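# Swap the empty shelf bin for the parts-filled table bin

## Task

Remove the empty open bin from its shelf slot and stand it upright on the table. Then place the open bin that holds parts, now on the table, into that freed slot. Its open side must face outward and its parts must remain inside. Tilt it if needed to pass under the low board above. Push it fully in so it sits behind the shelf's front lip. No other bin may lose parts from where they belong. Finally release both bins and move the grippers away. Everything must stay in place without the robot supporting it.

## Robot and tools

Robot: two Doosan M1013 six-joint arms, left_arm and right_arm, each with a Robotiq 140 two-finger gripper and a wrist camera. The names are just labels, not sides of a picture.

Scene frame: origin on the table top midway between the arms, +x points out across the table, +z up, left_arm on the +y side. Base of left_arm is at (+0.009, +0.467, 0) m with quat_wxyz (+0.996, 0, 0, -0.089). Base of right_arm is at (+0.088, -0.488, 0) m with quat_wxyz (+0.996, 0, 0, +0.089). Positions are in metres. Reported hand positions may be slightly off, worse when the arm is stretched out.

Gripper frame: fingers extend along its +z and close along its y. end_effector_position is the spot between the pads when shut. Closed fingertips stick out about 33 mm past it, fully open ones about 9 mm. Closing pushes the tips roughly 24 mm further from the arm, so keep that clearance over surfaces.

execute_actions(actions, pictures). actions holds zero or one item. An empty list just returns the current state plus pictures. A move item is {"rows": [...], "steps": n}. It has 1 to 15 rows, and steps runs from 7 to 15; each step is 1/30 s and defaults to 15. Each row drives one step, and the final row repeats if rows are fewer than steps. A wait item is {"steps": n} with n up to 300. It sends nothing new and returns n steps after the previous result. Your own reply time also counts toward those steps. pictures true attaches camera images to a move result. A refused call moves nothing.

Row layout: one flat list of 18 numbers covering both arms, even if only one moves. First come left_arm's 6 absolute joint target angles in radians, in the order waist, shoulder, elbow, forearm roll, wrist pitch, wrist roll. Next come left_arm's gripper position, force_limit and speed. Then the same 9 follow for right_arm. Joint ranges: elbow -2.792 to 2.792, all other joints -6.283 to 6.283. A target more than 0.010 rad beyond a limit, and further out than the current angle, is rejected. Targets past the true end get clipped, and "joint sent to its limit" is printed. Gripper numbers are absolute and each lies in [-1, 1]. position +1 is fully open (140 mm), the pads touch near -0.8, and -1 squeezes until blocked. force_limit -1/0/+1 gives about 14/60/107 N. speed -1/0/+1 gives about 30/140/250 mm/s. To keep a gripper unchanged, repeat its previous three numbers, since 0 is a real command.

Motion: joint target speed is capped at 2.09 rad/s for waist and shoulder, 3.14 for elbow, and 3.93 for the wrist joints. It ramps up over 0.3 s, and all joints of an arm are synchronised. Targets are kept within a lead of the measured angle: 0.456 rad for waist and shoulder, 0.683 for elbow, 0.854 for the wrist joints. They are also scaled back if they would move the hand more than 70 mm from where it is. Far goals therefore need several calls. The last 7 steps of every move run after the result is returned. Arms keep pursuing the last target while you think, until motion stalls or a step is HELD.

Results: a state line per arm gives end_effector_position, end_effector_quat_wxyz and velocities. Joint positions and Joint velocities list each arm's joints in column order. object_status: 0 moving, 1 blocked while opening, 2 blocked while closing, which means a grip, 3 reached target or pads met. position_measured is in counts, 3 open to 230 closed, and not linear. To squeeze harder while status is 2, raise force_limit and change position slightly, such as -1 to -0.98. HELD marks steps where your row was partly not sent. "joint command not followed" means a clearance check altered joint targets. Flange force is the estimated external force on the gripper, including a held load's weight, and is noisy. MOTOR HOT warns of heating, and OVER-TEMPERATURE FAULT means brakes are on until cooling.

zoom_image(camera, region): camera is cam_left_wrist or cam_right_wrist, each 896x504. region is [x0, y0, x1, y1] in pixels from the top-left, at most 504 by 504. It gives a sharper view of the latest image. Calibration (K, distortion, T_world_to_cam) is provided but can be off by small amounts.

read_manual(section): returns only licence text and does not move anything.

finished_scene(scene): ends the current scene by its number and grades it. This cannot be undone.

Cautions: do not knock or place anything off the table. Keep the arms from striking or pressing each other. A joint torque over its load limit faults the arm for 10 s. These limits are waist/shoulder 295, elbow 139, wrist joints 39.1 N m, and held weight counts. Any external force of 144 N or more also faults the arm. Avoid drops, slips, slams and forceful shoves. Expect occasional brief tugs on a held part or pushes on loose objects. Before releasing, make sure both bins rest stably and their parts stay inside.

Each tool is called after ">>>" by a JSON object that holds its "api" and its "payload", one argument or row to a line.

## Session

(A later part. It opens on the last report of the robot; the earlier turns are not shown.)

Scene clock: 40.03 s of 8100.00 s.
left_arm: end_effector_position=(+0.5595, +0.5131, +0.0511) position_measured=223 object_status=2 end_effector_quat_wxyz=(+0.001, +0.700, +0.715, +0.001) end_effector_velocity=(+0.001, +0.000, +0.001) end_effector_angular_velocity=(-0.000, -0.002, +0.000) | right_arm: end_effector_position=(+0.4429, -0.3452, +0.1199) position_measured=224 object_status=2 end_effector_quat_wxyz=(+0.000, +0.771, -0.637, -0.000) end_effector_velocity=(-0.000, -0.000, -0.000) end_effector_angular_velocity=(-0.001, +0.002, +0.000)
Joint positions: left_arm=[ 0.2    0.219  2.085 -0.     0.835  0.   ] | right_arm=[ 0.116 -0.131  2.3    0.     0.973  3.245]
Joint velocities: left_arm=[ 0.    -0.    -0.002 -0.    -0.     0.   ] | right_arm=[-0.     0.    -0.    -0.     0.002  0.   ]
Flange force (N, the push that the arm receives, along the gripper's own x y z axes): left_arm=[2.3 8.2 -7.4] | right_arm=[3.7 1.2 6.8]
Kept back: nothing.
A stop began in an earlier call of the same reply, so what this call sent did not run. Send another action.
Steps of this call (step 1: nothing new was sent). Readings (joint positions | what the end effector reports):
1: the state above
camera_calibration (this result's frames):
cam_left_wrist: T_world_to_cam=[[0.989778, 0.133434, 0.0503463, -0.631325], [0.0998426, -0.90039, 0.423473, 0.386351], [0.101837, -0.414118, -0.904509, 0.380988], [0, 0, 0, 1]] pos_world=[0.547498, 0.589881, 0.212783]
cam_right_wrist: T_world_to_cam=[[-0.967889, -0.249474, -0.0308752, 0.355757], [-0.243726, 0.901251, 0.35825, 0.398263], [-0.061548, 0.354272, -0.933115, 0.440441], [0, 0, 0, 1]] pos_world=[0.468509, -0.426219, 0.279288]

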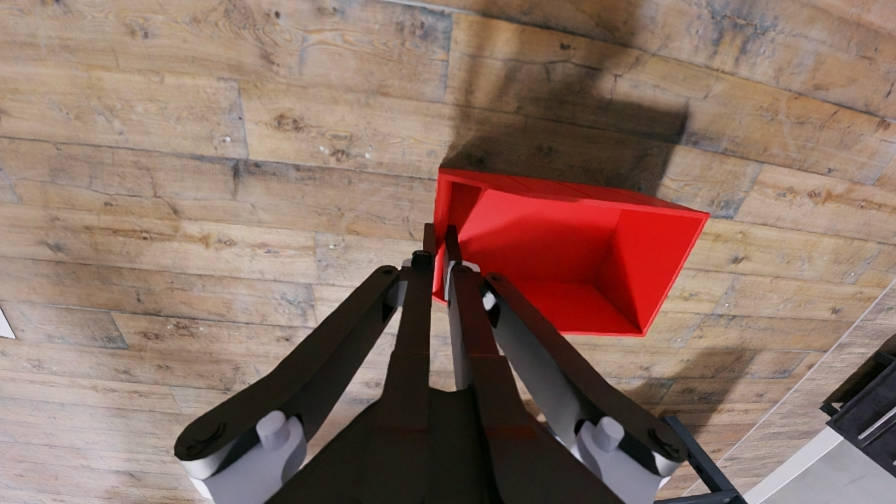

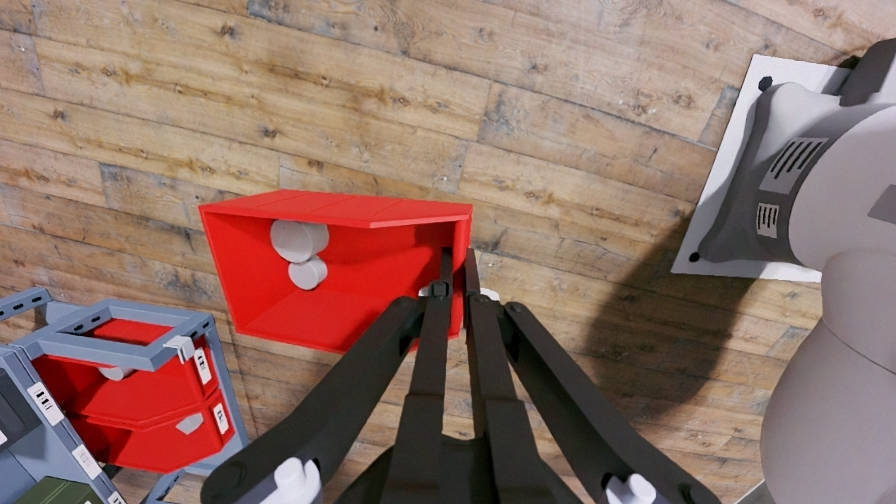

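>>> {"api": "execute_actions", "payload": {
  "actions": [
    {"rows":[[0.2,0.219,2.085,0,0.835,0,-0.3,0.6,-0.5,0.116,-0.205,2.197,0,1.15,3.245,-1,1,-0.5]]}
  ]
}}

>>> {"api": "execute_actions", "payload": {
  "actions": [
    {"rows":[[0.2,0.1,1.97,0,1.07,0,-0.3,0.6,-0.5,0.33,-0.03,2.02,0,1.155,3.49,-1,1,-0.5]]}
  ]
}}

>>> {"api": "execute_actions", "payload": {
  "actions": [
    {"rows":[[0.5,-0.2,2.0,0,1.07,0,-0.3,0.6,-0.5,0.53,0.2,1.77,0,1.175,3.72,-1,1,-0.5]]}
  ]
}}

>>> {"api": "execute_actions", "payload": {
  "actions": [
    {"rows":[[0.5,-0.2,2.0,0,1.07,0,-0.3,0.6,-0.5,0.654,0.448,1.449,0,1.245,3.852,-1,1,-0.5]]}
  ]
}}

>>> {"api": "execute_actions", "payload": {
  "actions": [
    {"steps":15}
  ],
  "pictures": true
}}

Scene clock: 40.87 s of 8100.00 s.
left_arm: end_effector_position=(+0.5595, +0.5131, +0.0511) position_measured=194 object_status=0 end_effector_quat_wxyz=(+0.001, +0.700, +0.715, +0.001) end_effector_velocity=(+0.000, -0.000, +0.000) end_effector_angular_velocity=(+0.000, -0.000, -0.000) | right_arm: end_effector_position=(+0.4461, -0.3441, +0.1980) position_measured=224 object_status=2 end_effector_quat_wxyz=(-0.000, +0.771, -0.637, +0.000) end_effector_velocity=(-0.010, -0.003, +0.051) end_effector_angular_velocity=(-0.004, +0.009, +0.000)
Joint positions: left_arm=[ 0.2    0.219  2.085 -0.     0.835  0.   ] | right_arm=[ 0.116 -0.205  2.198  0.     1.148  3.245]
Joint velocities: left_arm=[-0. -0. -0.  0.  0. -0.] | right_arm=[-0.    -0.055 -0.06  -0.002  0.124  0.   ]
Flange force (N, the push that the arm receives, along the gripper's own x y z axes): left_arm=[5.4 12.7 9.3] | right_arm=[5.4 6.1 -0.3]
Steps of this call (steps 1 to 17: nothing new was sent; steps 18 to 25: the first 8 steps of this action). Readings (joint positions | what the end effector reports):
18: left_arm=[0.200 0.219 2.085 -0.000 0.835 0.000] | right_arm=[0.116 -0.131 2.300 -0.000 0.973 3.245] | left_arm position_measured=223 object_status=0 | right_arm position_measured=224 object_status=2
19: left_arm=[0.200 0.219 2.085 -0.000 0.835 0.000] | right_arm=[0.116 -0.133 2.297 0.000 0.978 3.245] | left_arm position_measured=223 object_status=0 | right_arm position_measured=224 object_status=2
21: left_arm=[0.200 0.219 2.085 -0.000 0.835 0.000] | right_arm=[0.116 -0.154 2.267 0.000 1.031 3.245] | left_arm position_measured=212 object_status=0 | right_arm position_measured=224 object_status=2
25: the state above

Scene clock: 41.37 s of 8100.00 s.
left_arm: end_effector_position=(+0.5632, +0.5132, +0.1545) position_measured=167 object_status=3 end_effector_quat_wxyz=(+0.001, +0.700, +0.714, +0.001) end_effector_velocity=(-0.014, +0.001, +0.439) end_effector_angular_velocity=(+0.004, -0.034, -0.002) | right_arm: end_effector_position=(+0.4850, -0.2682, +0.2095) position_measured=224 object_status=2 end_effector_quat_wxyz=(+0.001, +0.765, -0.644, -0.000) end_effector_velocity=(+0.178, +0.466, +0.037) end_effector_angular_velocity=(-0.011, +0.016, -0.108)
Joint positions: left_arm=[0.2   0.114 1.984 0.    1.041 0.   ] | right_arm=[ 0.253 -0.093  2.083 -0.     1.153  3.402]
Joint velocities: left_arm=[-0.    -0.428 -0.418  0.004  0.812  0.   ] | right_arm=[ 0.773  0.63  -0.631 -0.001  0.021  0.882]
Flange force (N, the push that the arm receives, along the gripper's own x y z axes): left_arm=[4.6 6.2 -3.7] | right_arm=[6.9 0.9 5.5]
Steps of this call (steps 1 to 7: the last 7 steps of your previous action; steps 8 to 15: the first 8 steps of this action). Readings (joint positions | what the end effector reports):
8: left_arm=[0.200 0.219 2.085 -0.000 0.835 0.000] | right_arm=[0.116 -0.205 2.197 0.000 1.150 3.245] | left_arm position_measured=167 object_status=0 | right_arm position_measured=224 object_status=2
9: left_arm=[0.200 0.217 2.083 -0.000 0.840 0.000] | right_arm=[0.119 -0.203 2.195 -0.000 1.150 3.248] | left_arm position_measured=167 object_status=0 | right_arm position_measured=224 object_status=2
11: left_arm=[0.200 0.190 2.058 -0.000 0.892 0.000] | right_arm=[0.146 -0.180 2.172 -0.000 1.151 3.280] | left_arm position_measured=167 object_status=0 | right_arm position_measured=224 object_status=2
15: the state above

Scene clock: 41.87 s of 8100.00 s.
left_arm: end_effector_position=(+0.5383, +0.5808, +0.2322) position_measured=167 object_status=3 end_effector_quat_wxyz=(+0.038, +0.652, +0.756, +0.044) end_effector_velocity=(-0.172, +0.358, +0.341) end_effector_angular_velocity=(+0.094, -0.627, +0.702) | right_arm: end_effector_position=(+0.5345, -0.1301, +0.2153) position_measured=224 object_status=2 end_effector_quat_wxyz=(+0.002, +0.756, -0.655, -0.000) end_effector_velocity=(+0.140, +0.513, -0.011) end_effector_angular_velocity=(-0.002, +0.000, -0.086)
Joint positions: left_arm=[ 0.327 -0.027  1.983  0.     1.07   0.   ] | right_arm=[ 0.439  0.095  1.883 -0.     1.166  3.615]
Joint velocities: left_arm=[ 0.703 -0.703  0.069  0.    -0.001  0.001] | right_arm=[ 0.591  0.679 -0.736  0.     0.059  0.677]
Flange force (N, the push that the arm receives, along the gripper's own x y z axes): left_arm=[0.1 8.5 2.8] | right_arm=[4.7 4.1 4.5]
Steps of this call (steps 1 to 7: the last 7 steps of your previous action; steps 8 to 15: the first 8 steps of this action). Readings (joint positions | what the end effector reports):
8: left_arm=[0.200 0.100 1.970 0.000 1.070 0.000] | right_arm=[0.330 -0.030 2.020 -0.000 1.155 3.490] | left_arm position_measured=167 object_status=3 | right_arm position_measured=224 object_status=2
9: left_arm=[0.203 0.098 1.970 0.000 1.070 0.000] | right_arm=[0.333 -0.027 2.017 -0.000 1.155 3.493] | left_arm position_measured=167 object_status=3 | right_arm position_measured=224 object_status=2
11: left_arm=[0.230 0.070 1.973 0.000 1.070 0.000] | right_arm=[0.356 0.000 1.987 -0.000 1.158 3.521] | left_arm position_measured=167 object_status=3 | right_arm position_measured=224 object_status=2
15: the state above

Scene clock: 42.37 s of 8100.00 s.
left_arm: end_effector_position=(+0.4829, +0.6608, +0.3126) position_measured=167 object_status=3 end_effector_quat_wxyz=(+0.079, +0.580, +0.804, +0.110) end_effector_velocity=(+0.000, -0.000, -0.000) end_effector_angular_velocity=(-0.001, -0.000, +0.000) | right_arm: end_effector_position=(+0.5822, +0.0404, +0.2093) position_measured=224 object_status=2 end_effector_quat_wxyz=(+0.001, +0.750, -0.662, -0.000) end_effector_velocity=(+0.143, +0.501, -0.035) end_effector_angular_velocity=(+0.007, -0.006, -0.022)
Joint positions: left_arm=[ 0.5  -0.2   2.    0.    1.07  0.  ] | right_arm=[0.594 0.329 1.603 0.    1.211 3.789]
Joint velocities: left_arm=[ 0.    -0.     0.    -0.001  0.     0.   ] | right_arm=[ 0.358  0.716 -0.925  0.001  0.199  0.38 ]
Flange force (N, the push that the arm receives, along the gripper's own x y z axes): left_arm=[5.6 6.9 1.9] | right_arm=[0.3 -6.2 7.3]
Steps of this call (steps 1 to 7: the last 7 steps of your previous action; steps 8 to 15: the first 8 steps of this action). Readings (joint positions | what the end effector reports):
8: left_arm=[0.497 -0.197 2.000 0.000 1.070 0.000] | right_arm=[0.530 0.200 1.770 0.000 1.175 3.720] | left_arm position_measured=167 object_status=3 | right_arm position_measured=224 object_status=2
9: left_arm=[0.500 -0.200 2.000 0.000 1.070 0.000] | right_arm=[0.532 0.203 1.766 0.000 1.176 3.722] | left_arm position_measured=167 object_status=3 | right_arm position_measured=224 object_status=2
11: left_arm=[0.500 -0.200 2.000 0.000 1.070 0.000] | right_arm=[0.545 0.230 1.730 0.000 1.184 3.736] | left_arm position_measured=167 object_status=3 | right_arm position_measured=224 object_status=2
15: the state above

Scene clock: 42.87 s of 8100.00 s.
left_arm: end_effector_position=(+0.4829, +0.6608, +0.3128) position_measured=167 object_status=3 end_effector_quat_wxyz=(+0.079, +0.580, +0.804, +0.110) end_effector_velocity=(+0.000, +0.000, +0.001) end_effector_angular_velocity=(+0.000, -0.002, +0.001) | right_arm: end_effector_position=(+0.6004, +0.1246, +0.1996) position_measured=224 object_status=2 end_effector_quat_wxyz=(+0.000, +0.749, -0.663, -0.000) end_effector_velocity=(-0.001, -0.001, +0.000) end_effector_angular_velocity=(-0.001, +0.001, -0.000)
Joint positions: left_arm=[ 0.5  -0.2   2.   -0.    1.07  0.  ] | right_arm=[0.654 0.448 1.449 0.    1.245 3.852]
Joint velocities: left_arm=[ 0.    -0.001 -0.001 -0.    -0.    -0.001] | right_arm=[ 0.    -0.     0.     0.     0.002  0.   ]
Flange force (N, the push that the arm receives, along the gripper's own x y z axes): left_arm=[4.4 7.0 2.7] | right_arm=[-0.3 0.8 5.7]
Kept back: nothing.
Steps of this call (steps 1 to 7: the last 7 steps of your previous action; steps 8 to 15: the robot went on to your last target). Readings (joint positions | what the end effector reports):
1: left_arm=[0.500 -0.200 2.000 0.000 1.070 0.000] | right_arm=[0.607 0.353 1.571 0.000 1.218 3.802] | left_arm position_measured=167 object_status=3 | right_arm position_measured=224 object_status=2
2: left_arm=[0.500 -0.200 2.000 0.000 1.070 0.000] | right_arm=[0.619 0.377 1.540 0.000 1.225 3.814] | left_arm position_measured=167 object_status=3 | right_arm position_measured=224 object_status=2
4: left_arm=[0.500 -0.200 2.000 0.000 1.070 0.000] | right_arm=[0.642 0.423 1.481 0.000 1.238 3.839] | left_arm position_measured=167 object_status=3 | right_arm position_measured=224 object_status=2
8: left_arm=[0.500 -0.200 2.000 0.000 1.070 0.000] | right_arm=[0.654 0.448 1.449 0.000 1.245 3.852] | left_arm position_measured=167 object_status=3 | right_arm position_measured=224 object_status=2
15: the state above
camera_calibration (this result's frames):
cam_left_wrist: T_world_to_cam=[[0.859623, 0.404404, 0.31226, -0.786496], [0.251854, -0.867141, 0.429692, 0.318846], [0.444543, -0.290729, -0.847265, 0.421717], [0, 0, 0, 1]] pos_world=[0.408316, 0.717152, 0.465891]
cam_right_wrist: T_world_to_cam=[[-0.982764, -0.182276, -0.0308291, 0.628432], [-0.181119, 0.915972, 0.358037, -0.0546679], [-0.0370227, 0.357449, -0.933198, 0.343065], [0, 0, 0, 1]] pos_world=[0.620401, 0.0419937, 0.359095]

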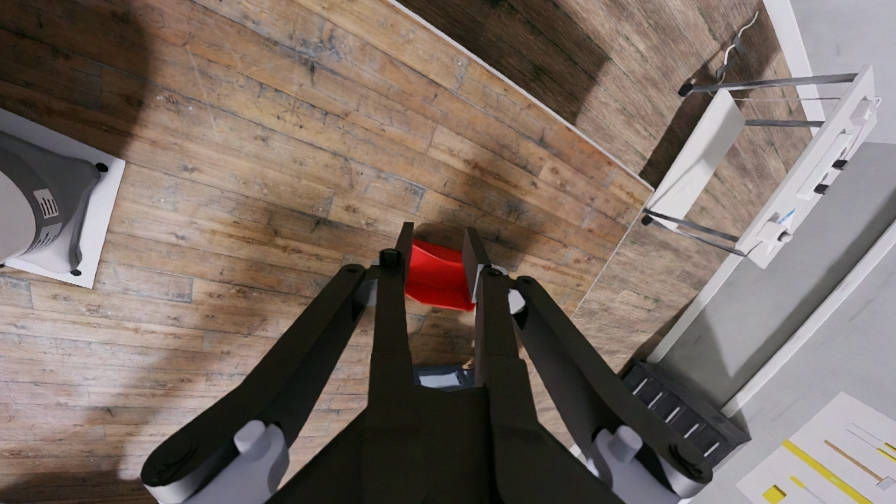

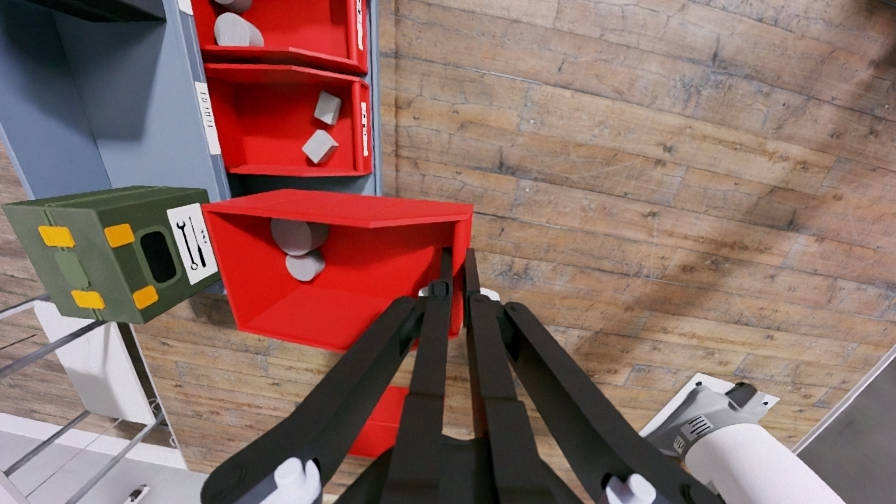

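>>> {"api": "execute_actions", "payload": {
  "actions": [
    {"rows":[[0.5,-0.2,2.0,0,1.07,0,-0.3,0.6,-0.5,0.653,0.492,1.519,0,1.131,3.851,-1,1,-0.5]]}
  ]
}}

>>> {"api": "execute_actions", "payload": {
  "actions": [
    {"steps":10}
  ],
  "pictures": true
}}

>>> {"api": "zoom_image", "payload": {
  "camera": "cam_right_wrist",
  "region": [100,100,500,400]
}}

Scene clock: 43.63 s of 8100.00 s.
left_arm: end_effector_position=(+0.4829, +0.6608, +0.3128) position_measured=167 object_status=3 end_effector_quat_wxyz=(+0.079, +0.580, +0.804, +0.110) end_effector_velocity=(-0.000, -0.000, -0.001) end_effector_angular_velocity=(-0.001, +0.001, -0.000) | right_arm: end_effector_position=(+0.6018, +0.1243, +0.1280) position_measured=224 object_status=2 end_effector_quat_wxyz=(+0.000, +0.748, -0.663, +0.000) end_effector_velocity=(+0.020, +0.022, +0.036) end_effector_angular_velocity=(+0.063, -0.056, +0.001)
Joint positions: left_arm=[ 0.5  -0.2   2.   -0.    1.07  0.  ] | right_arm=[ 0.653  0.492  1.519 -0.     1.131  3.851]
Joint velocities: left_arm=[-0.    -0.     0.001 -0.001  0.     0.   ] | right_arm=[-0.    -0.022 -0.036  0.001 -0.026 -0.002]
Flange force (N, the push that the arm receives, along the gripper's own x y z axes): left_arm=[0.6 5.5 -0.1] | right_arm=[7.6 0.8 -0.3]
Steps of this call (steps 1 to 15: the robot went on to your last target; steps 16 to 23: the first 8 steps of this action). Readings (joint positions | what the end effector reports):
16: left_arm=[0.500 -0.200 2.000 0.000 1.070 0.000] | right_arm=[0.654 0.448 1.449 -0.000 1.245 3.852] | left_arm position_measured=167 object_status=3 | right_arm position_measured=224 object_status=2
17: left_arm=[0.500 -0.200 2.000 -0.000 1.070 0.000] | right_arm=[0.654 0.450 1.452 -0.000 1.239 3.852] | left_arm position_measured=167 object_status=3 | right_arm position_measured=224 object_status=2
19: left_arm=[0.500 -0.200 2.000 -0.000 1.070 0.000] | right_arm=[0.654 0.469 1.483 -0.000 1.188 3.852] | left_arm position_measured=167 object_status=3 | right_arm position_measured=224 object_status=2
23: the state above

Scene clock: 43.97 s of 8100.00 s.
left_arm: end_effector_position=(+0.4829, +0.6608, +0.3128) position_measured=167 object_status=3 end_effector_quat_wxyz=(+0.079, +0.580, +0.804, +0.110) end_effector_velocity=(+0.001, +0.000, +0.002) end_effector_angular_velocity=(+0.001, -0.003, -0.001) | right_arm: end_effector_position=(+0.6016, +0.1243, +0.1283) position_measured=224 object_status=2 end_effector_quat_wxyz=(+0.000, +0.749, -0.663, -0.000) end_effector_velocity=(+0.000, +0.001, +0.001) end_effector_angular_velocity=(+0.000, +0.000, +0.000)
Joint positions: left_arm=[ 0.5  -0.2   2.    0.    1.07  0.  ] | right_arm=[0.653 0.492 1.519 0.    1.131 3.851]
Joint velocities: left_arm=[ 0.    -0.    -0.003 -0.     0.     0.001] | right_arm=[ 0.     0.    -0.002  0.001  0.001 -0.   ]
Flange force (N, the push that the arm receives, along the gripper's own x y z axes): left_arm=[4.4 6.9 1.2] | right_arm=[3.7 -1.4 8.1]
Kept back: nothing.
Steps of this call (steps 1 to 7: the last 7 steps of your previous action; steps 8 to 10: the robot went on to your last target). Readings (joint positions | what the end effector reports):
1: left_arm=[0.500 -0.200 2.000 -0.000 1.070 0.000] | right_arm=[0.653 0.492 1.518 -0.000 1.131 3.851] | left_arm position_measured=167 object_status=3 | right_arm position_measured=224 object_status=2
2: left_arm=[0.500 -0.200 2.000 -0.000 1.070 0.000] | right_arm=[0.653 0.492 1.519 -0.000 1.131 3.851] | left_arm position_measured=167 object_status=3 | right_arm position_measured=224 object_status=2
4: left_arm=[0.500 -0.200 2.000 0.000 1.070 0.000] | right_arm=[0.653 0.492 1.519 0.000 1.131 3.851] | left_arm position_measured=167 object_status=3 | right_arm position_measured=224 object_status=2
8: left_arm=[0.500 -0.200 2.000 -0.000 1.070 0.000] | right_arm=[0.653 0.492 1.519 0.000 1.131 3.851] | left_arm position_measured=167 object_status=3 | right_arm position_measured=224 object_status=2
10: the state above
camera_calibration (this result's frames):
cam_left_wrist: T_world_to_cam=[[0.859612, 0.404399, 0.312295, -0.786514], [0.251838, -0.867147, 0.429691, 0.318849], [0.444572, -0.29072, -0.847253, 0.421708], [0, 0, 0, 1]] pos_world=[0.408319, 0.717153, 0.465911]
cam_right_wrist: T_world_to_cam=[[-0.982802, -0.182044, -0.0309886, 0.627311], [-0.180956, 0.91597, 0.358125, -0.0288048], [-0.0368097, 0.357574, -0.933159, 0.276468], [0, 0, 0, 1]] pos_world=[0.621486, 0.0417246, 0.287744]

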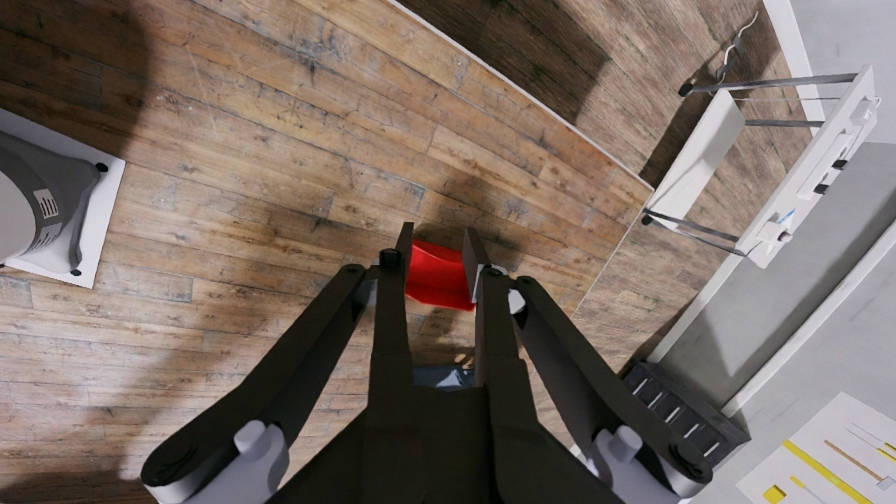

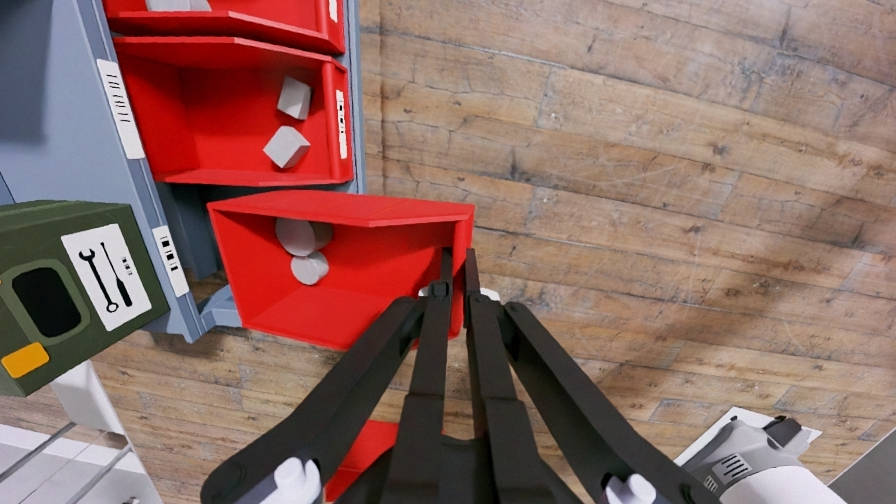

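Region (100, 100, 500, 400) of cam_right_wrist's 896x504 image, scaled by 1.260, with more detail than that image has; it fills the top 378 rows of this view, and the rest is white.

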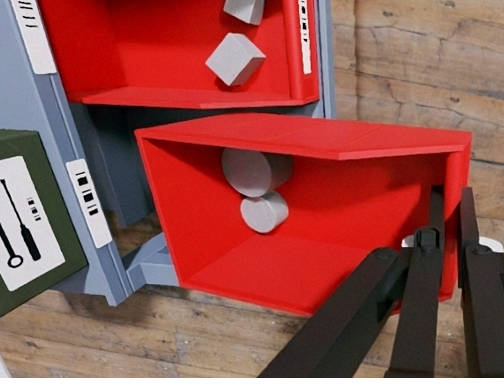

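>>> {"api": "execute_actions", "payload": {
  "actions": [
    {"rows":[[0.15,-0.35,2.1,0,0.9,0,-0.3,0.6,-0.5,0.65,0.512,1.544,0,1.086,3.848,-1,1,-0.5]]}
  ]
}}

>>> {"api": "execute_actions", "payload": {
  "actions": [
    {"steps":15}
  ],
  "pictures": true
}}

Scene clock: 44.60 s of 8100.00 s.
left_arm: end_effector_position=(+0.5004, +0.5865, +0.3254) position_measured=167 object_status=3 end_effector_quat_wxyz=(+0.117, +0.634, +0.752, +0.139) end_effector_velocity=(+0.068, -0.456, +0.075) end_effector_angular_velocity=(+0.099, -0.561, -0.916) | right_arm: end_effector_position=(+0.6033, +0.1227, +0.0998) position_measured=224 object_status=2 end_effector_quat_wxyz=(+0.000, +0.749, -0.663, +0.000) end_effector_velocity=(-0.001, -0.001, +0.001) end_effector_angular_velocity=(+0.002, +0.000, -0.001)
Joint positions: left_arm=[ 0.349 -0.265  2.043 -0.     0.997  0.   ] | right_arm=[ 0.65   0.512  1.544 -0.     1.086  3.848]
Joint velocities: left_arm=[-0.915 -0.39   0.262  0.002 -0.442  0.   ] | right_arm=[-0.001 -0.003  0.002  0.002 -0.    -0.001]
Flange force (N, the push that the arm receives, along the gripper's own x y z axes): left_arm=[-1.9 9.3 3.7] | right_arm=[-1.0 -5.5 4.0]
Steps of this call (steps 1 to 11: the robot went on to your last target; steps 12 to 19: the first 8 steps of this action). Readings (joint positions | what the end effector reports):
12: left_arm=[0.500 -0.200 2.000 -0.000 1.070 0.000] | right_arm=[0.653 0.492 1.519 0.000 1.131 3.851] | left_arm position_measured=167 object_status=3 | right_arm position_measured=224 object_status=2
13: left_arm=[0.497 -0.201 2.001 -0.000 1.069 0.000] | right_arm=[0.653 0.494 1.522 0.000 1.125 3.851] | left_arm position_measured=167 object_status=3 | right_arm position_measured=224 object_status=2
15: left_arm=[0.470 -0.213 2.008 -0.000 1.055 0.000] | right_arm=[0.651 0.510 1.542 0.000 1.091 3.848] | left_arm position_measured=167 object_status=3 | right_arm position_measured=224 object_status=2
19: the state above

Scene clock: 45.10 s of 8100.00 s.
left_arm: end_effector_position=(+0.5047, +0.4872, +0.3421) position_measured=167 object_status=3 end_effector_quat_wxyz=(+0.175, +0.696, +0.676, +0.170) end_effector_velocity=(-0.001, +0.000, -0.001) end_effector_angular_velocity=(-0.000, +0.002, +0.001) | right_arm: end_effector_position=(+0.6031, +0.1226, +0.0997) position_measured=224 object_status=2 end_effector_quat_wxyz=(+0.000, +0.749, -0.663, +0.000) end_effector_velocity=(-0.000, +0.001, -0.000) end_effector_angular_velocity=(+0.002, +0.001, -0.001)
Joint positions: left_arm=[ 0.15 -0.35  2.1  -0.    0.9   0.  ] | right_arm=[ 0.65   0.512  1.544 -0.     1.086  3.848]
Joint velocities: left_arm=[ 0.     0.001  0.002 -0.    -0.    -0.   ] | right_arm=[ 0.     0.    -0.001  0.002 -0.001 -0.   ]
Flange force (N, the push that the arm receives, along the gripper's own x y z axes): left_arm=[1.0 4.4 0.9] | right_arm=[2.4 -1.4 6.2]
Kept back: nothing.
Steps of this call (steps 1 to 7: the last 7 steps of your previous action; steps 8 to 15: the robot went on to your last target). Readings (joint positions | what the end effector reports):
1: left_arm=[0.318 -0.278 2.052 -0.000 0.982 0.000] | right_arm=[0.650 0.512 1.544 -0.000 1.086 3.848] | left_arm position_measured=167 object_status=3 | right_arm position_measured=224 object_status=2
2: left_arm=[0.287 -0.291 2.061 -0.000 0.967 0.000] | right_arm=[0.650 0.512 1.544 -0.000 1.086 3.848] | left_arm position_measured=167 object_status=3 | right_arm position_measured=224 object_status=2
4: left_arm=[0.225 -0.318 2.079 -0.000 0.936 0.000] | right_arm=[0.650 0.512 1.544 -0.000 1.086 3.848] | left_arm position_measured=167 object_status=3 | right_arm position_measured=224 object_status=2
8: left_arm=[0.151 -0.349 2.100 -0.000 0.901 0.000] | right_arm=[0.650 0.512 1.544 -0.000 1.086 3.848] | left_arm position_measured=167 object_status=3 | right_arm position_measured=224 object_status=2
15: the state above
camera_calibration (this result's frames):
cam_left_wrist: T_world_to_cam=[[0.855327, 0.0877207, 0.510608, -0.655562], [-0.153731, -0.898202, 0.411826, 0.376092], [0.494755, -0.430742, -0.754771, 0.397616], [0, 0, 0, 1]] pos_world=[0.421814, 0.566583, 0.47996]
cam_right_wrist: T_world_to_cam=[[-0.982771, -0.182201, -0.0310397, 0.627664], [-0.181124, 0.915962, 0.358061, -0.0165717], [-0.0368078, 0.357514, -0.933182, 0.250522], [0, 0, 0, 1]] pos_world=[0.623069, 0.0399746, 0.259199]

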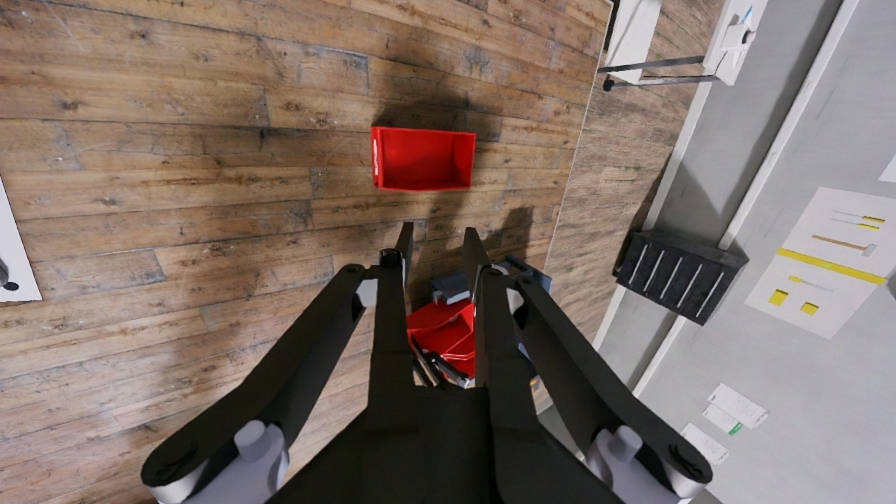

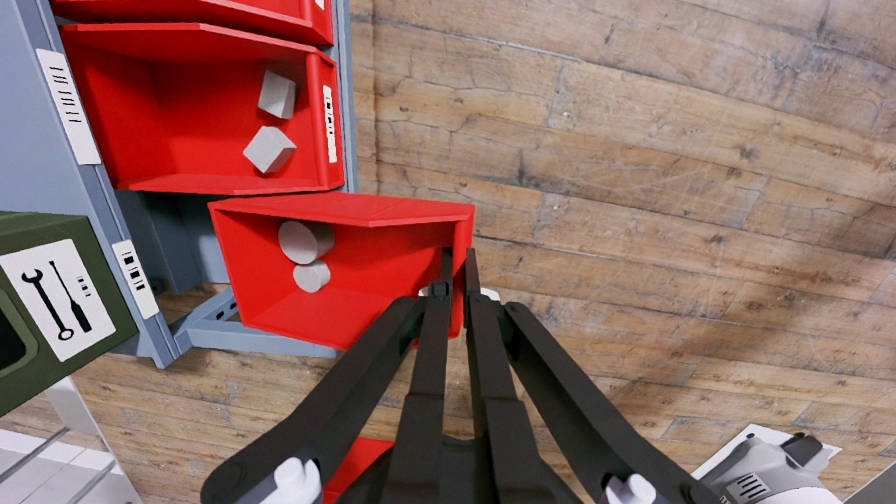

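>>> {"api": "execute_actions", "payload": {
  "actions": [
    {"rows":[[0.15,-0.35,2.1,0,0.9,0,-0.3,0.6,-0.5,0.63,0.543,1.505,0,1.094,3.828,-1,1,-0.5]],"steps":10}
  ]
}}

>>> {"api": "execute_actions", "payload": {
  "actions": [
    {"rows":[[0.15,-0.35,2.1,0,0.9,0,-0.3,0.6,-0.5,0.61,0.574,1.465,0,1.102,3.809,-1,1,-0.5]]}
  ]
}}

>>> {"api": "execute_actions", "payload": {
  "actions": [
    {"steps":8}
  ],
  "pictures": true
}}

>>> {"api": "zoom_image", "payload": {
  "camera": "cam_right_wrist",
  "region": [100,100,500,400]
}}

Scene clock: 45.83 s of 8100.00 s.
left_arm: end_effector_position=(+0.5047, +0.4872, +0.3421) position_measured=167 object_status=3 end_effector_quat_wxyz=(+0.175, +0.696, +0.676, +0.170) end_effector_velocity=(+0.000, -0.000, -0.000) end_effector_angular_velocity=(-0.000, +0.000, -0.000) | right_arm: end_effector_position=(+0.6132, +0.1243, +0.0980) position_measured=224 object_status=2 end_effector_quat_wxyz=(-0.000, +0.749, -0.663, -0.000) end_effector_velocity=(+0.307, +0.045, -0.061) end_effector_angular_velocity=(+0.013, -0.012, +0.006)
Joint positions: left_arm=[ 0.15 -0.35  2.1  -0.    0.9   0.  ] | right_arm=[0.642 0.524 1.528 0.    1.089 3.84 ]
Joint velocities: left_arm=[-0.  0.  0. -0. -0.  0.] | right_arm=[-0.24   0.373 -0.483  0.     0.093 -0.246]
Flange force (N, the push that the arm receives, along the gripper's own x y z axes): left_arm=[2.1 7.4 3.6] | right_arm=[7.2 4.4 2.8]
Steps of this call (steps 1 to 15: the robot went on to your last target; steps 16 to 19: nothing new was sent; steps 20 to 22: the first 3 steps of this action). Readings (joint positions | what the end effector reports):
20: left_arm=[0.150 -0.350 2.100 -0.000 0.900 0.000] | right_arm=[0.650 0.512 1.544 -0.000 1.086 3.848] | left_arm position_measured=167 object_status=3 | right_arm position_measured=224 object_status=2
21: left_arm=[0.150 -0.350 2.100 -0.000 0.900 0.000] | right_arm=[0.648 0.515 1.540 0.000 1.087 3.846] | left_arm position_measured=167 object_status=3 | right_arm position_measured=224 object_status=2
22: the state above

Scene clock: 46.33 s of 8100.00 s.
left_arm: end_effector_position=(+0.5047, +0.4872, +0.3421) position_measured=167 object_status=3 end_effector_quat_wxyz=(+0.175, +0.696, +0.676, +0.170) end_effector_velocity=(-0.000, -0.000, -0.001) end_effector_angular_velocity=(-0.001, +0.001, -0.000) | right_arm: end_effector_position=(+0.6538, +0.1280, +0.0882) position_measured=224 object_status=2 end_effector_quat_wxyz=(-0.000, +0.748, -0.664, -0.000) end_effector_velocity=(-0.000, +0.000, +0.001) end_effector_angular_velocity=(+0.002, -0.000, -0.001)
Joint positions: left_arm=[ 0.15 -0.35  2.1  -0.    0.9   0.  ] | right_arm=[0.61  0.574 1.465 0.    1.102 3.809]
Joint velocities: left_arm=[-0.     0.     0.001 -0.001  0.     0.   ] | right_arm=[-0.    -0.001 -0.     0.001 -0.    -0.   ]
Flange force (N, the push that the arm receives, along the gripper's own x y z axes): left_arm=[5.2 4.9 2.0] | right_arm=[3.6 2.4 5.1]
Steps of this call (steps 1 to 7: the last 7 steps of your previous action; steps 8 to 15: the first 8 steps of this action). Readings (joint positions | what the end effector reports):
8: left_arm=[0.150 -0.350 2.100 -0.000 0.900 0.000] | right_arm=[0.630 0.543 1.505 0.000 1.094 3.828] | left_arm position_measured=167 object_status=3 | right_arm position_measured=224 object_status=2
9: left_arm=[0.150 -0.350 2.100 -0.000 0.900 0.000] | right_arm=[0.628 0.546 1.501 0.000 1.095 3.826] | left_arm position_measured=167 object_status=3 | right_arm position_measured=224 object_status=2
11: left_arm=[0.150 -0.350 2.100 -0.000 0.900 0.000] | right_arm=[0.615 0.567 1.473 0.000 1.100 3.813] | left_arm position_measured=167 object_status=3 | right_arm position_measured=224 object_status=2
15: the state above

Scene clock: 46.60 s of 8100.00 s.
left_arm: end_effector_position=(+0.5047, +0.4872, +0.3421) position_measured=167 object_status=3 end_effector_quat_wxyz=(+0.175, +0.696, +0.676, +0.170) end_effector_velocity=(+0.000, -0.000, -0.001) end_effector_angular_velocity=(-0.001, +0.001, +0.000) | right_arm: end_effector_position=(+0.6538, +0.1280, +0.0883) position_measured=224 object_status=2 end_effector_quat_wxyz=(-0.000, +0.748, -0.664, +0.000) end_effector_velocity=(-0.000, +0.001, +0.000) end_effector_angular_velocity=(-0.000, +0.001, +0.001)
Joint positions: left_arm=[ 0.15 -0.35  2.1  -0.    0.9   0.  ] | right_arm=[0.61  0.574 1.465 0.    1.102 3.809]
Joint velocities: left_arm=[ 0.     0.001  0.    -0.001  0.     0.   ] | right_arm=[ 0.001  0.    -0.001  0.     0.001 -0.   ]
Flange force (N, the push that the arm receives, along the gripper's own x y z axes): left_arm=[3.1 2.1 1.1] | right_arm=[6.2 0.4 6.3]
Kept back: nothing.
Steps of this call (steps 1 to 7: the last 7 steps of your previous action; step 8: the robot went on to your last target). Readings (joint positions | what the end effector reports):
1: left_arm=[0.150 -0.350 2.100 -0.000 0.900 0.000] | right_arm=[0.610 0.574 1.465 0.000 1.102 3.809] | left_arm position_measured=167 object_status=3 | right_arm position_measured=224 object_status=2
2: left_arm=[0.150 -0.350 2.100 -0.000 0.900 0.000] | right_arm=[0.610 0.574 1.465 0.000 1.102 3.809] | left_arm position_measured=167 object_status=3 | right_arm position_measured=224 object_status=2
4: left_arm=[0.150 -0.350 2.100 -0.000 0.900 0.000] | right_arm=[0.610 0.574 1.465 0.000 1.102 3.809] | left_arm position_measured=167 object_status=3 | right_arm position_measured=224 object_status=2
8: the state above
camera_calibration (this result's frames):
cam_left_wrist: T_world_to_cam=[[0.855295, 0.0877908, 0.51065, -0.655591], [-0.153678, -0.898214, 0.411819, 0.376101], [0.494826, -0.430703, -0.754746, 0.39759], [0, 0, 0, 1]] pos_world=[0.421784, 0.566617, 0.479971]
cam_right_wrist: T_world_to_cam=[[-0.982972, -0.181002, -0.0317024, 0.678085], [-0.180225, 0.915954, 0.358534, -0.00892331], [-0.0358575, 0.358143, -0.932978, 0.239048], [0, 0, 0, 1]] pos_world=[0.673501, 0.0452947, 0.247723]

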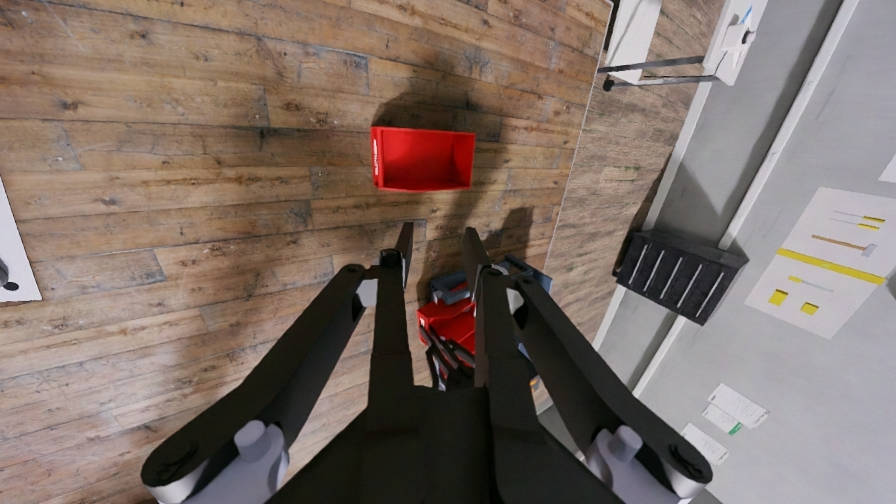

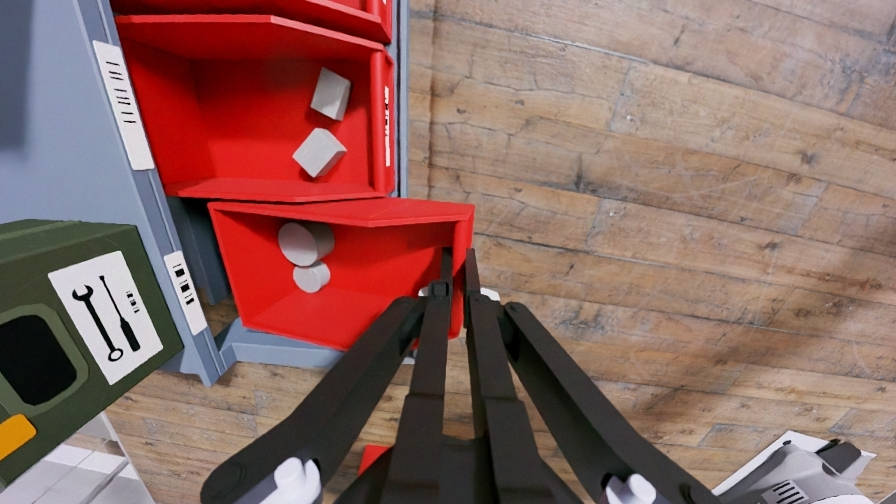

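Region (100, 100, 500, 400) of cam_right_wrist's 896x504 image, scaled by 1.260, with more detail than that image has; it fills the top 378 rows of this view, and the rest is white.

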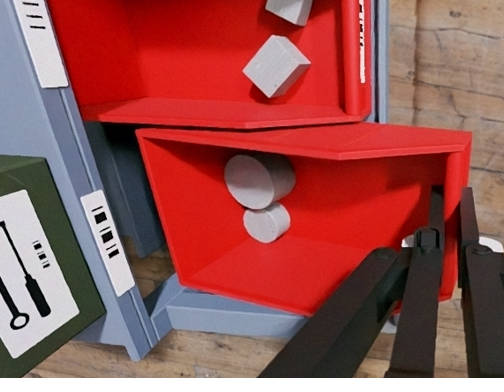

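>>> {"api": "execute_actions", "payload": {
  "actions": [
    {"rows":[[0.15,-0.35,2.1,0,0.9,0,-0.3,0.6,-0.5,0.613,0.581,1.462,0,1.098,3.80,-1,1,-0.5]],"steps":10}
  ]
}}

>>> {"api": "execute_actions", "payload": {
  "actions": [
    {"rows":[[0.15,-0.35,2.1,0,0.9,0,-0.3,0.6,-0.5,0.599,0.604,1.427,0,1.11,3.786,-1,1,-0.5]]}
  ]
}}

>>> {"api": "execute_actions", "payload": {
  "actions": [
    {"steps":8}
  ],
  "pictures": true
}}

Scene clock: 47.00 s of 8100.00 s.
left_arm: end_effector_position=(+0.5047, +0.4872, +0.3421) position_measured=167 object_status=3 end_effector_quat_wxyz=(+0.175, +0.696, +0.676, +0.170) end_effector_velocity=(-0.000, -0.000, -0.001) end_effector_angular_velocity=(-0.001, +0.002, +0.000) | right_arm: end_effector_position=(+0.6537, +0.1312, +0.0848) position_measured=224 object_status=2 end_effector_quat_wxyz=(-0.000, +0.752, -0.659, +0.000) end_effector_velocity=(-0.012, +0.023, -0.062) end_effector_angular_velocity=(-0.025, +0.024, +0.101)
Joint positions: left_arm=[ 0.15 -0.35  2.1  -0.    0.9   0.  ] | right_arm=[ 0.613  0.58   1.462 -0.     1.099  3.801]
Joint velocities: left_arm=[ 0.     0.001  0.001 -0.002 -0.     0.   ] | right_arm=[ 0.03   0.075 -0.002 -0.001 -0.04  -0.07 ]
Flange force (N, the push that the arm receives, along the gripper's own x y z axes): left_arm=[-1.5 4.0 0.5] | right_arm=[0.2 -4.7 6.7]
Steps of this call (steps 1 to 9: the robot went on to your last target; steps 10 to 12: the first 3 steps of this action). Readings (joint positions | what the end effector reports):
10: left_arm=[0.150 -0.350 2.100 -0.000 0.900 0.000] | right_arm=[0.610 0.574 1.465 -0.000 1.102 3.809] | left_arm position_measured=167 object_status=3 | right_arm position_measured=224 object_status=2
11: left_arm=[0.150 -0.350 2.100 -0.000 0.900 0.000] | right_arm=[0.611 0.576 1.464 -0.000 1.101 3.806] | left_arm position_measured=167 object_status=3 | right_arm position_measured=224 object_status=2
12: the state above

Scene clock: 47.50 s of 8100.00 s.
left_arm: end_effector_position=(+0.5047, +0.4872, +0.3421) position_measured=167 object_status=3 end_effector_quat_wxyz=(+0.175, +0.696, +0.676, +0.170) end_effector_velocity=(-0.000, +0.000, +0.000) end_effector_angular_velocity=(+0.001, -0.000, -0.000) | right_arm: end_effector_position=(+0.6729, +0.1340, +0.0819) position_measured=224 object_status=2 end_effector_quat_wxyz=(-0.000, +0.752, -0.659, +0.000) end_effector_velocity=(+0.000, +0.001, +0.001) end_effector_angular_velocity=(+0.002, -0.001, -0.000)
Joint positions: left_arm=[ 0.15 -0.35  2.1   0.    0.9   0.  ] | right_arm=[ 0.599  0.604  1.427 -0.     1.11   3.786]
Joint velocities: left_arm=[-0.    -0.     0.     0.001  0.    -0.   ] | right_arm=[-0.    -0.001 -0.001  0.001 -0.    -0.   ]
Flange force (N, the push that the arm receives, along the gripper's own x y z axes): left_arm=[2.0 6.3 1.5] | right_arm=[6.6 2.3 -0.7]
Steps of this call (steps 1 to 7: the last 7 steps of your previous action; steps 8 to 15: the first 8 steps of this action). Readings (joint positions | what the end effector reports):
8: left_arm=[0.150 -0.350 2.100 -0.000 0.900 0.000] | right_arm=[0.613 0.581 1.462 -0.000 1.098 3.800] | left_arm position_measured=167 object_status=3 | right_arm position_measured=224 object_status=2
9: left_arm=[0.150 -0.350 2.100 0.000 0.900 0.000] | right_arm=[0.612 0.584 1.458 -0.000 1.099 3.798] | left_arm position_measured=167 object_status=3 | right_arm position_measured=224 object_status=2
11: left_arm=[0.150 -0.350 2.100 0.000 0.900 0.000] | right_arm=[0.601 0.601 1.431 -0.000 1.108 3.788] | left_arm position_measured=167 object_status=3 | right_arm position_measured=224 object_status=2
15: the state above

Scene clock: 47.77 s of 8100.00 s.
left_arm: end_effector_position=(+0.5047, +0.4872, +0.3421) position_measured=167 object_status=3 end_effector_quat_wxyz=(+0.175, +0.696, +0.676, +0.170) end_effector_velocity=(-0.000, -0.000, +0.000) end_effector_angular_velocity=(-0.000, -0.000, -0.000) | right_arm: end_effector_position=(+0.6729, +0.1341, +0.0820) position_measured=224 object_status=2 end_effector_quat_wxyz=(-0.000, +0.752, -0.659, +0.000) end_effector_velocity=(+0.000, -0.000, -0.000) end_effector_angular_velocity=(-0.000, -0.000, +0.000)
Joint positions: left_arm=[ 0.15 -0.35  2.1   0.    0.9   0.  ] | right_arm=[ 0.599  0.604  1.427 -0.     1.11   3.786]
Joint velocities: left_arm=[-0.    -0.001  0.    -0.     0.     0.   ] | right_arm=[-0.    -0.     0.    -0.001  0.    -0.   ]
Flange force (N, the push that the arm receives, along the gripper's own x y z axes): left_arm=[5.3 4.8 1.9] | right_arm=[4.9 0.1 -0.7]
Kept back: nothing.
Steps of this call (steps 1 to 7: the last 7 steps of your previous action; step 8: the robot went on to your last target). Readings (joint positions | what the end effector reports):
1: left_arm=[0.150 -0.350 2.100 0.000 0.900 0.000] | right_arm=[0.599 0.604 1.427 -0.000 1.110 3.786] | left_arm position_measured=167 object_status=3 | right_arm position_measured=224 object_status=2
2: left_arm=[0.150 -0.350 2.100 0.000 0.900 0.000] | right_arm=[0.599 0.604 1.427 -0.000 1.110 3.786] | left_arm position_measured=167 object_status=3 | right_arm position_measured=224 object_status=2
4: left_arm=[0.150 -0.350 2.100 0.000 0.900 0.000] | right_arm=[0.599 0.604 1.427 -0.000 1.110 3.786] | left_arm position_measured=167 object_status=3 | right_arm position_measured=224 object_status=2
8: the state above
camera_calibration (this result's frames):
cam_left_wrist: T_world_to_cam=[[0.855295, 0.0877609, 0.510655, -0.655579], [-0.153686, -0.898231, 0.411779, 0.376138], [0.494824, -0.430673, -0.754765, 0.397588], [0, 0, 0, 1]] pos_world=[0.421785, 0.566623, 0.479974]
cam_right_wrist: T_world_to_cam=[[-0.980695, -0.192948, -0.0317441, 0.697849], [-0.191371, 0.913689, 0.358537, -0.000979333], [-0.040175, 0.357691, -0.932975, 0.234602], [0, 0, 0, 1]] pos_world=[0.693615, 0.0516287, 0.241382]

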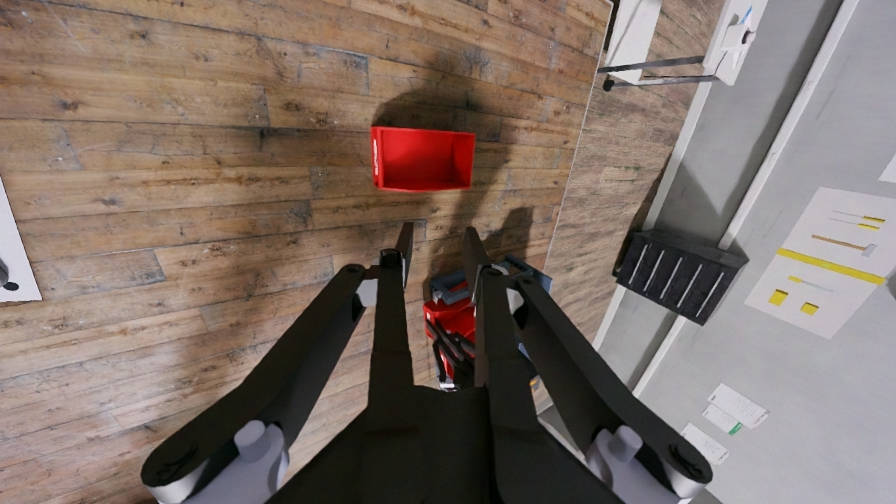

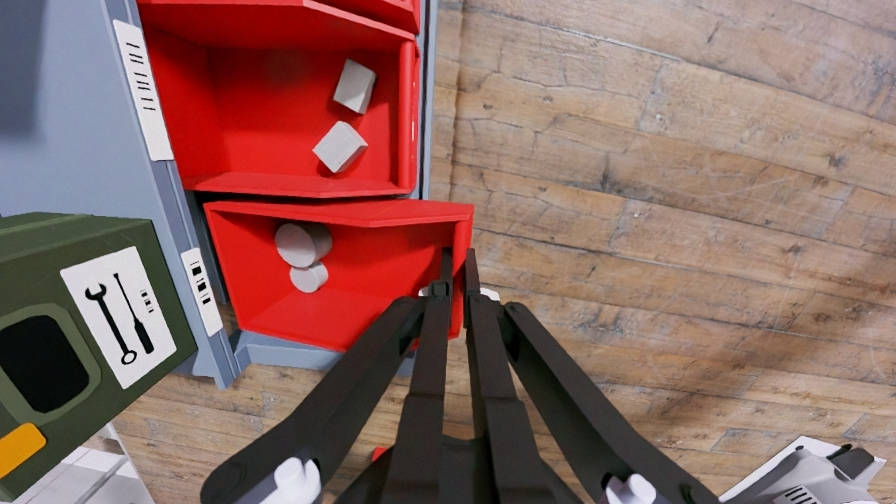

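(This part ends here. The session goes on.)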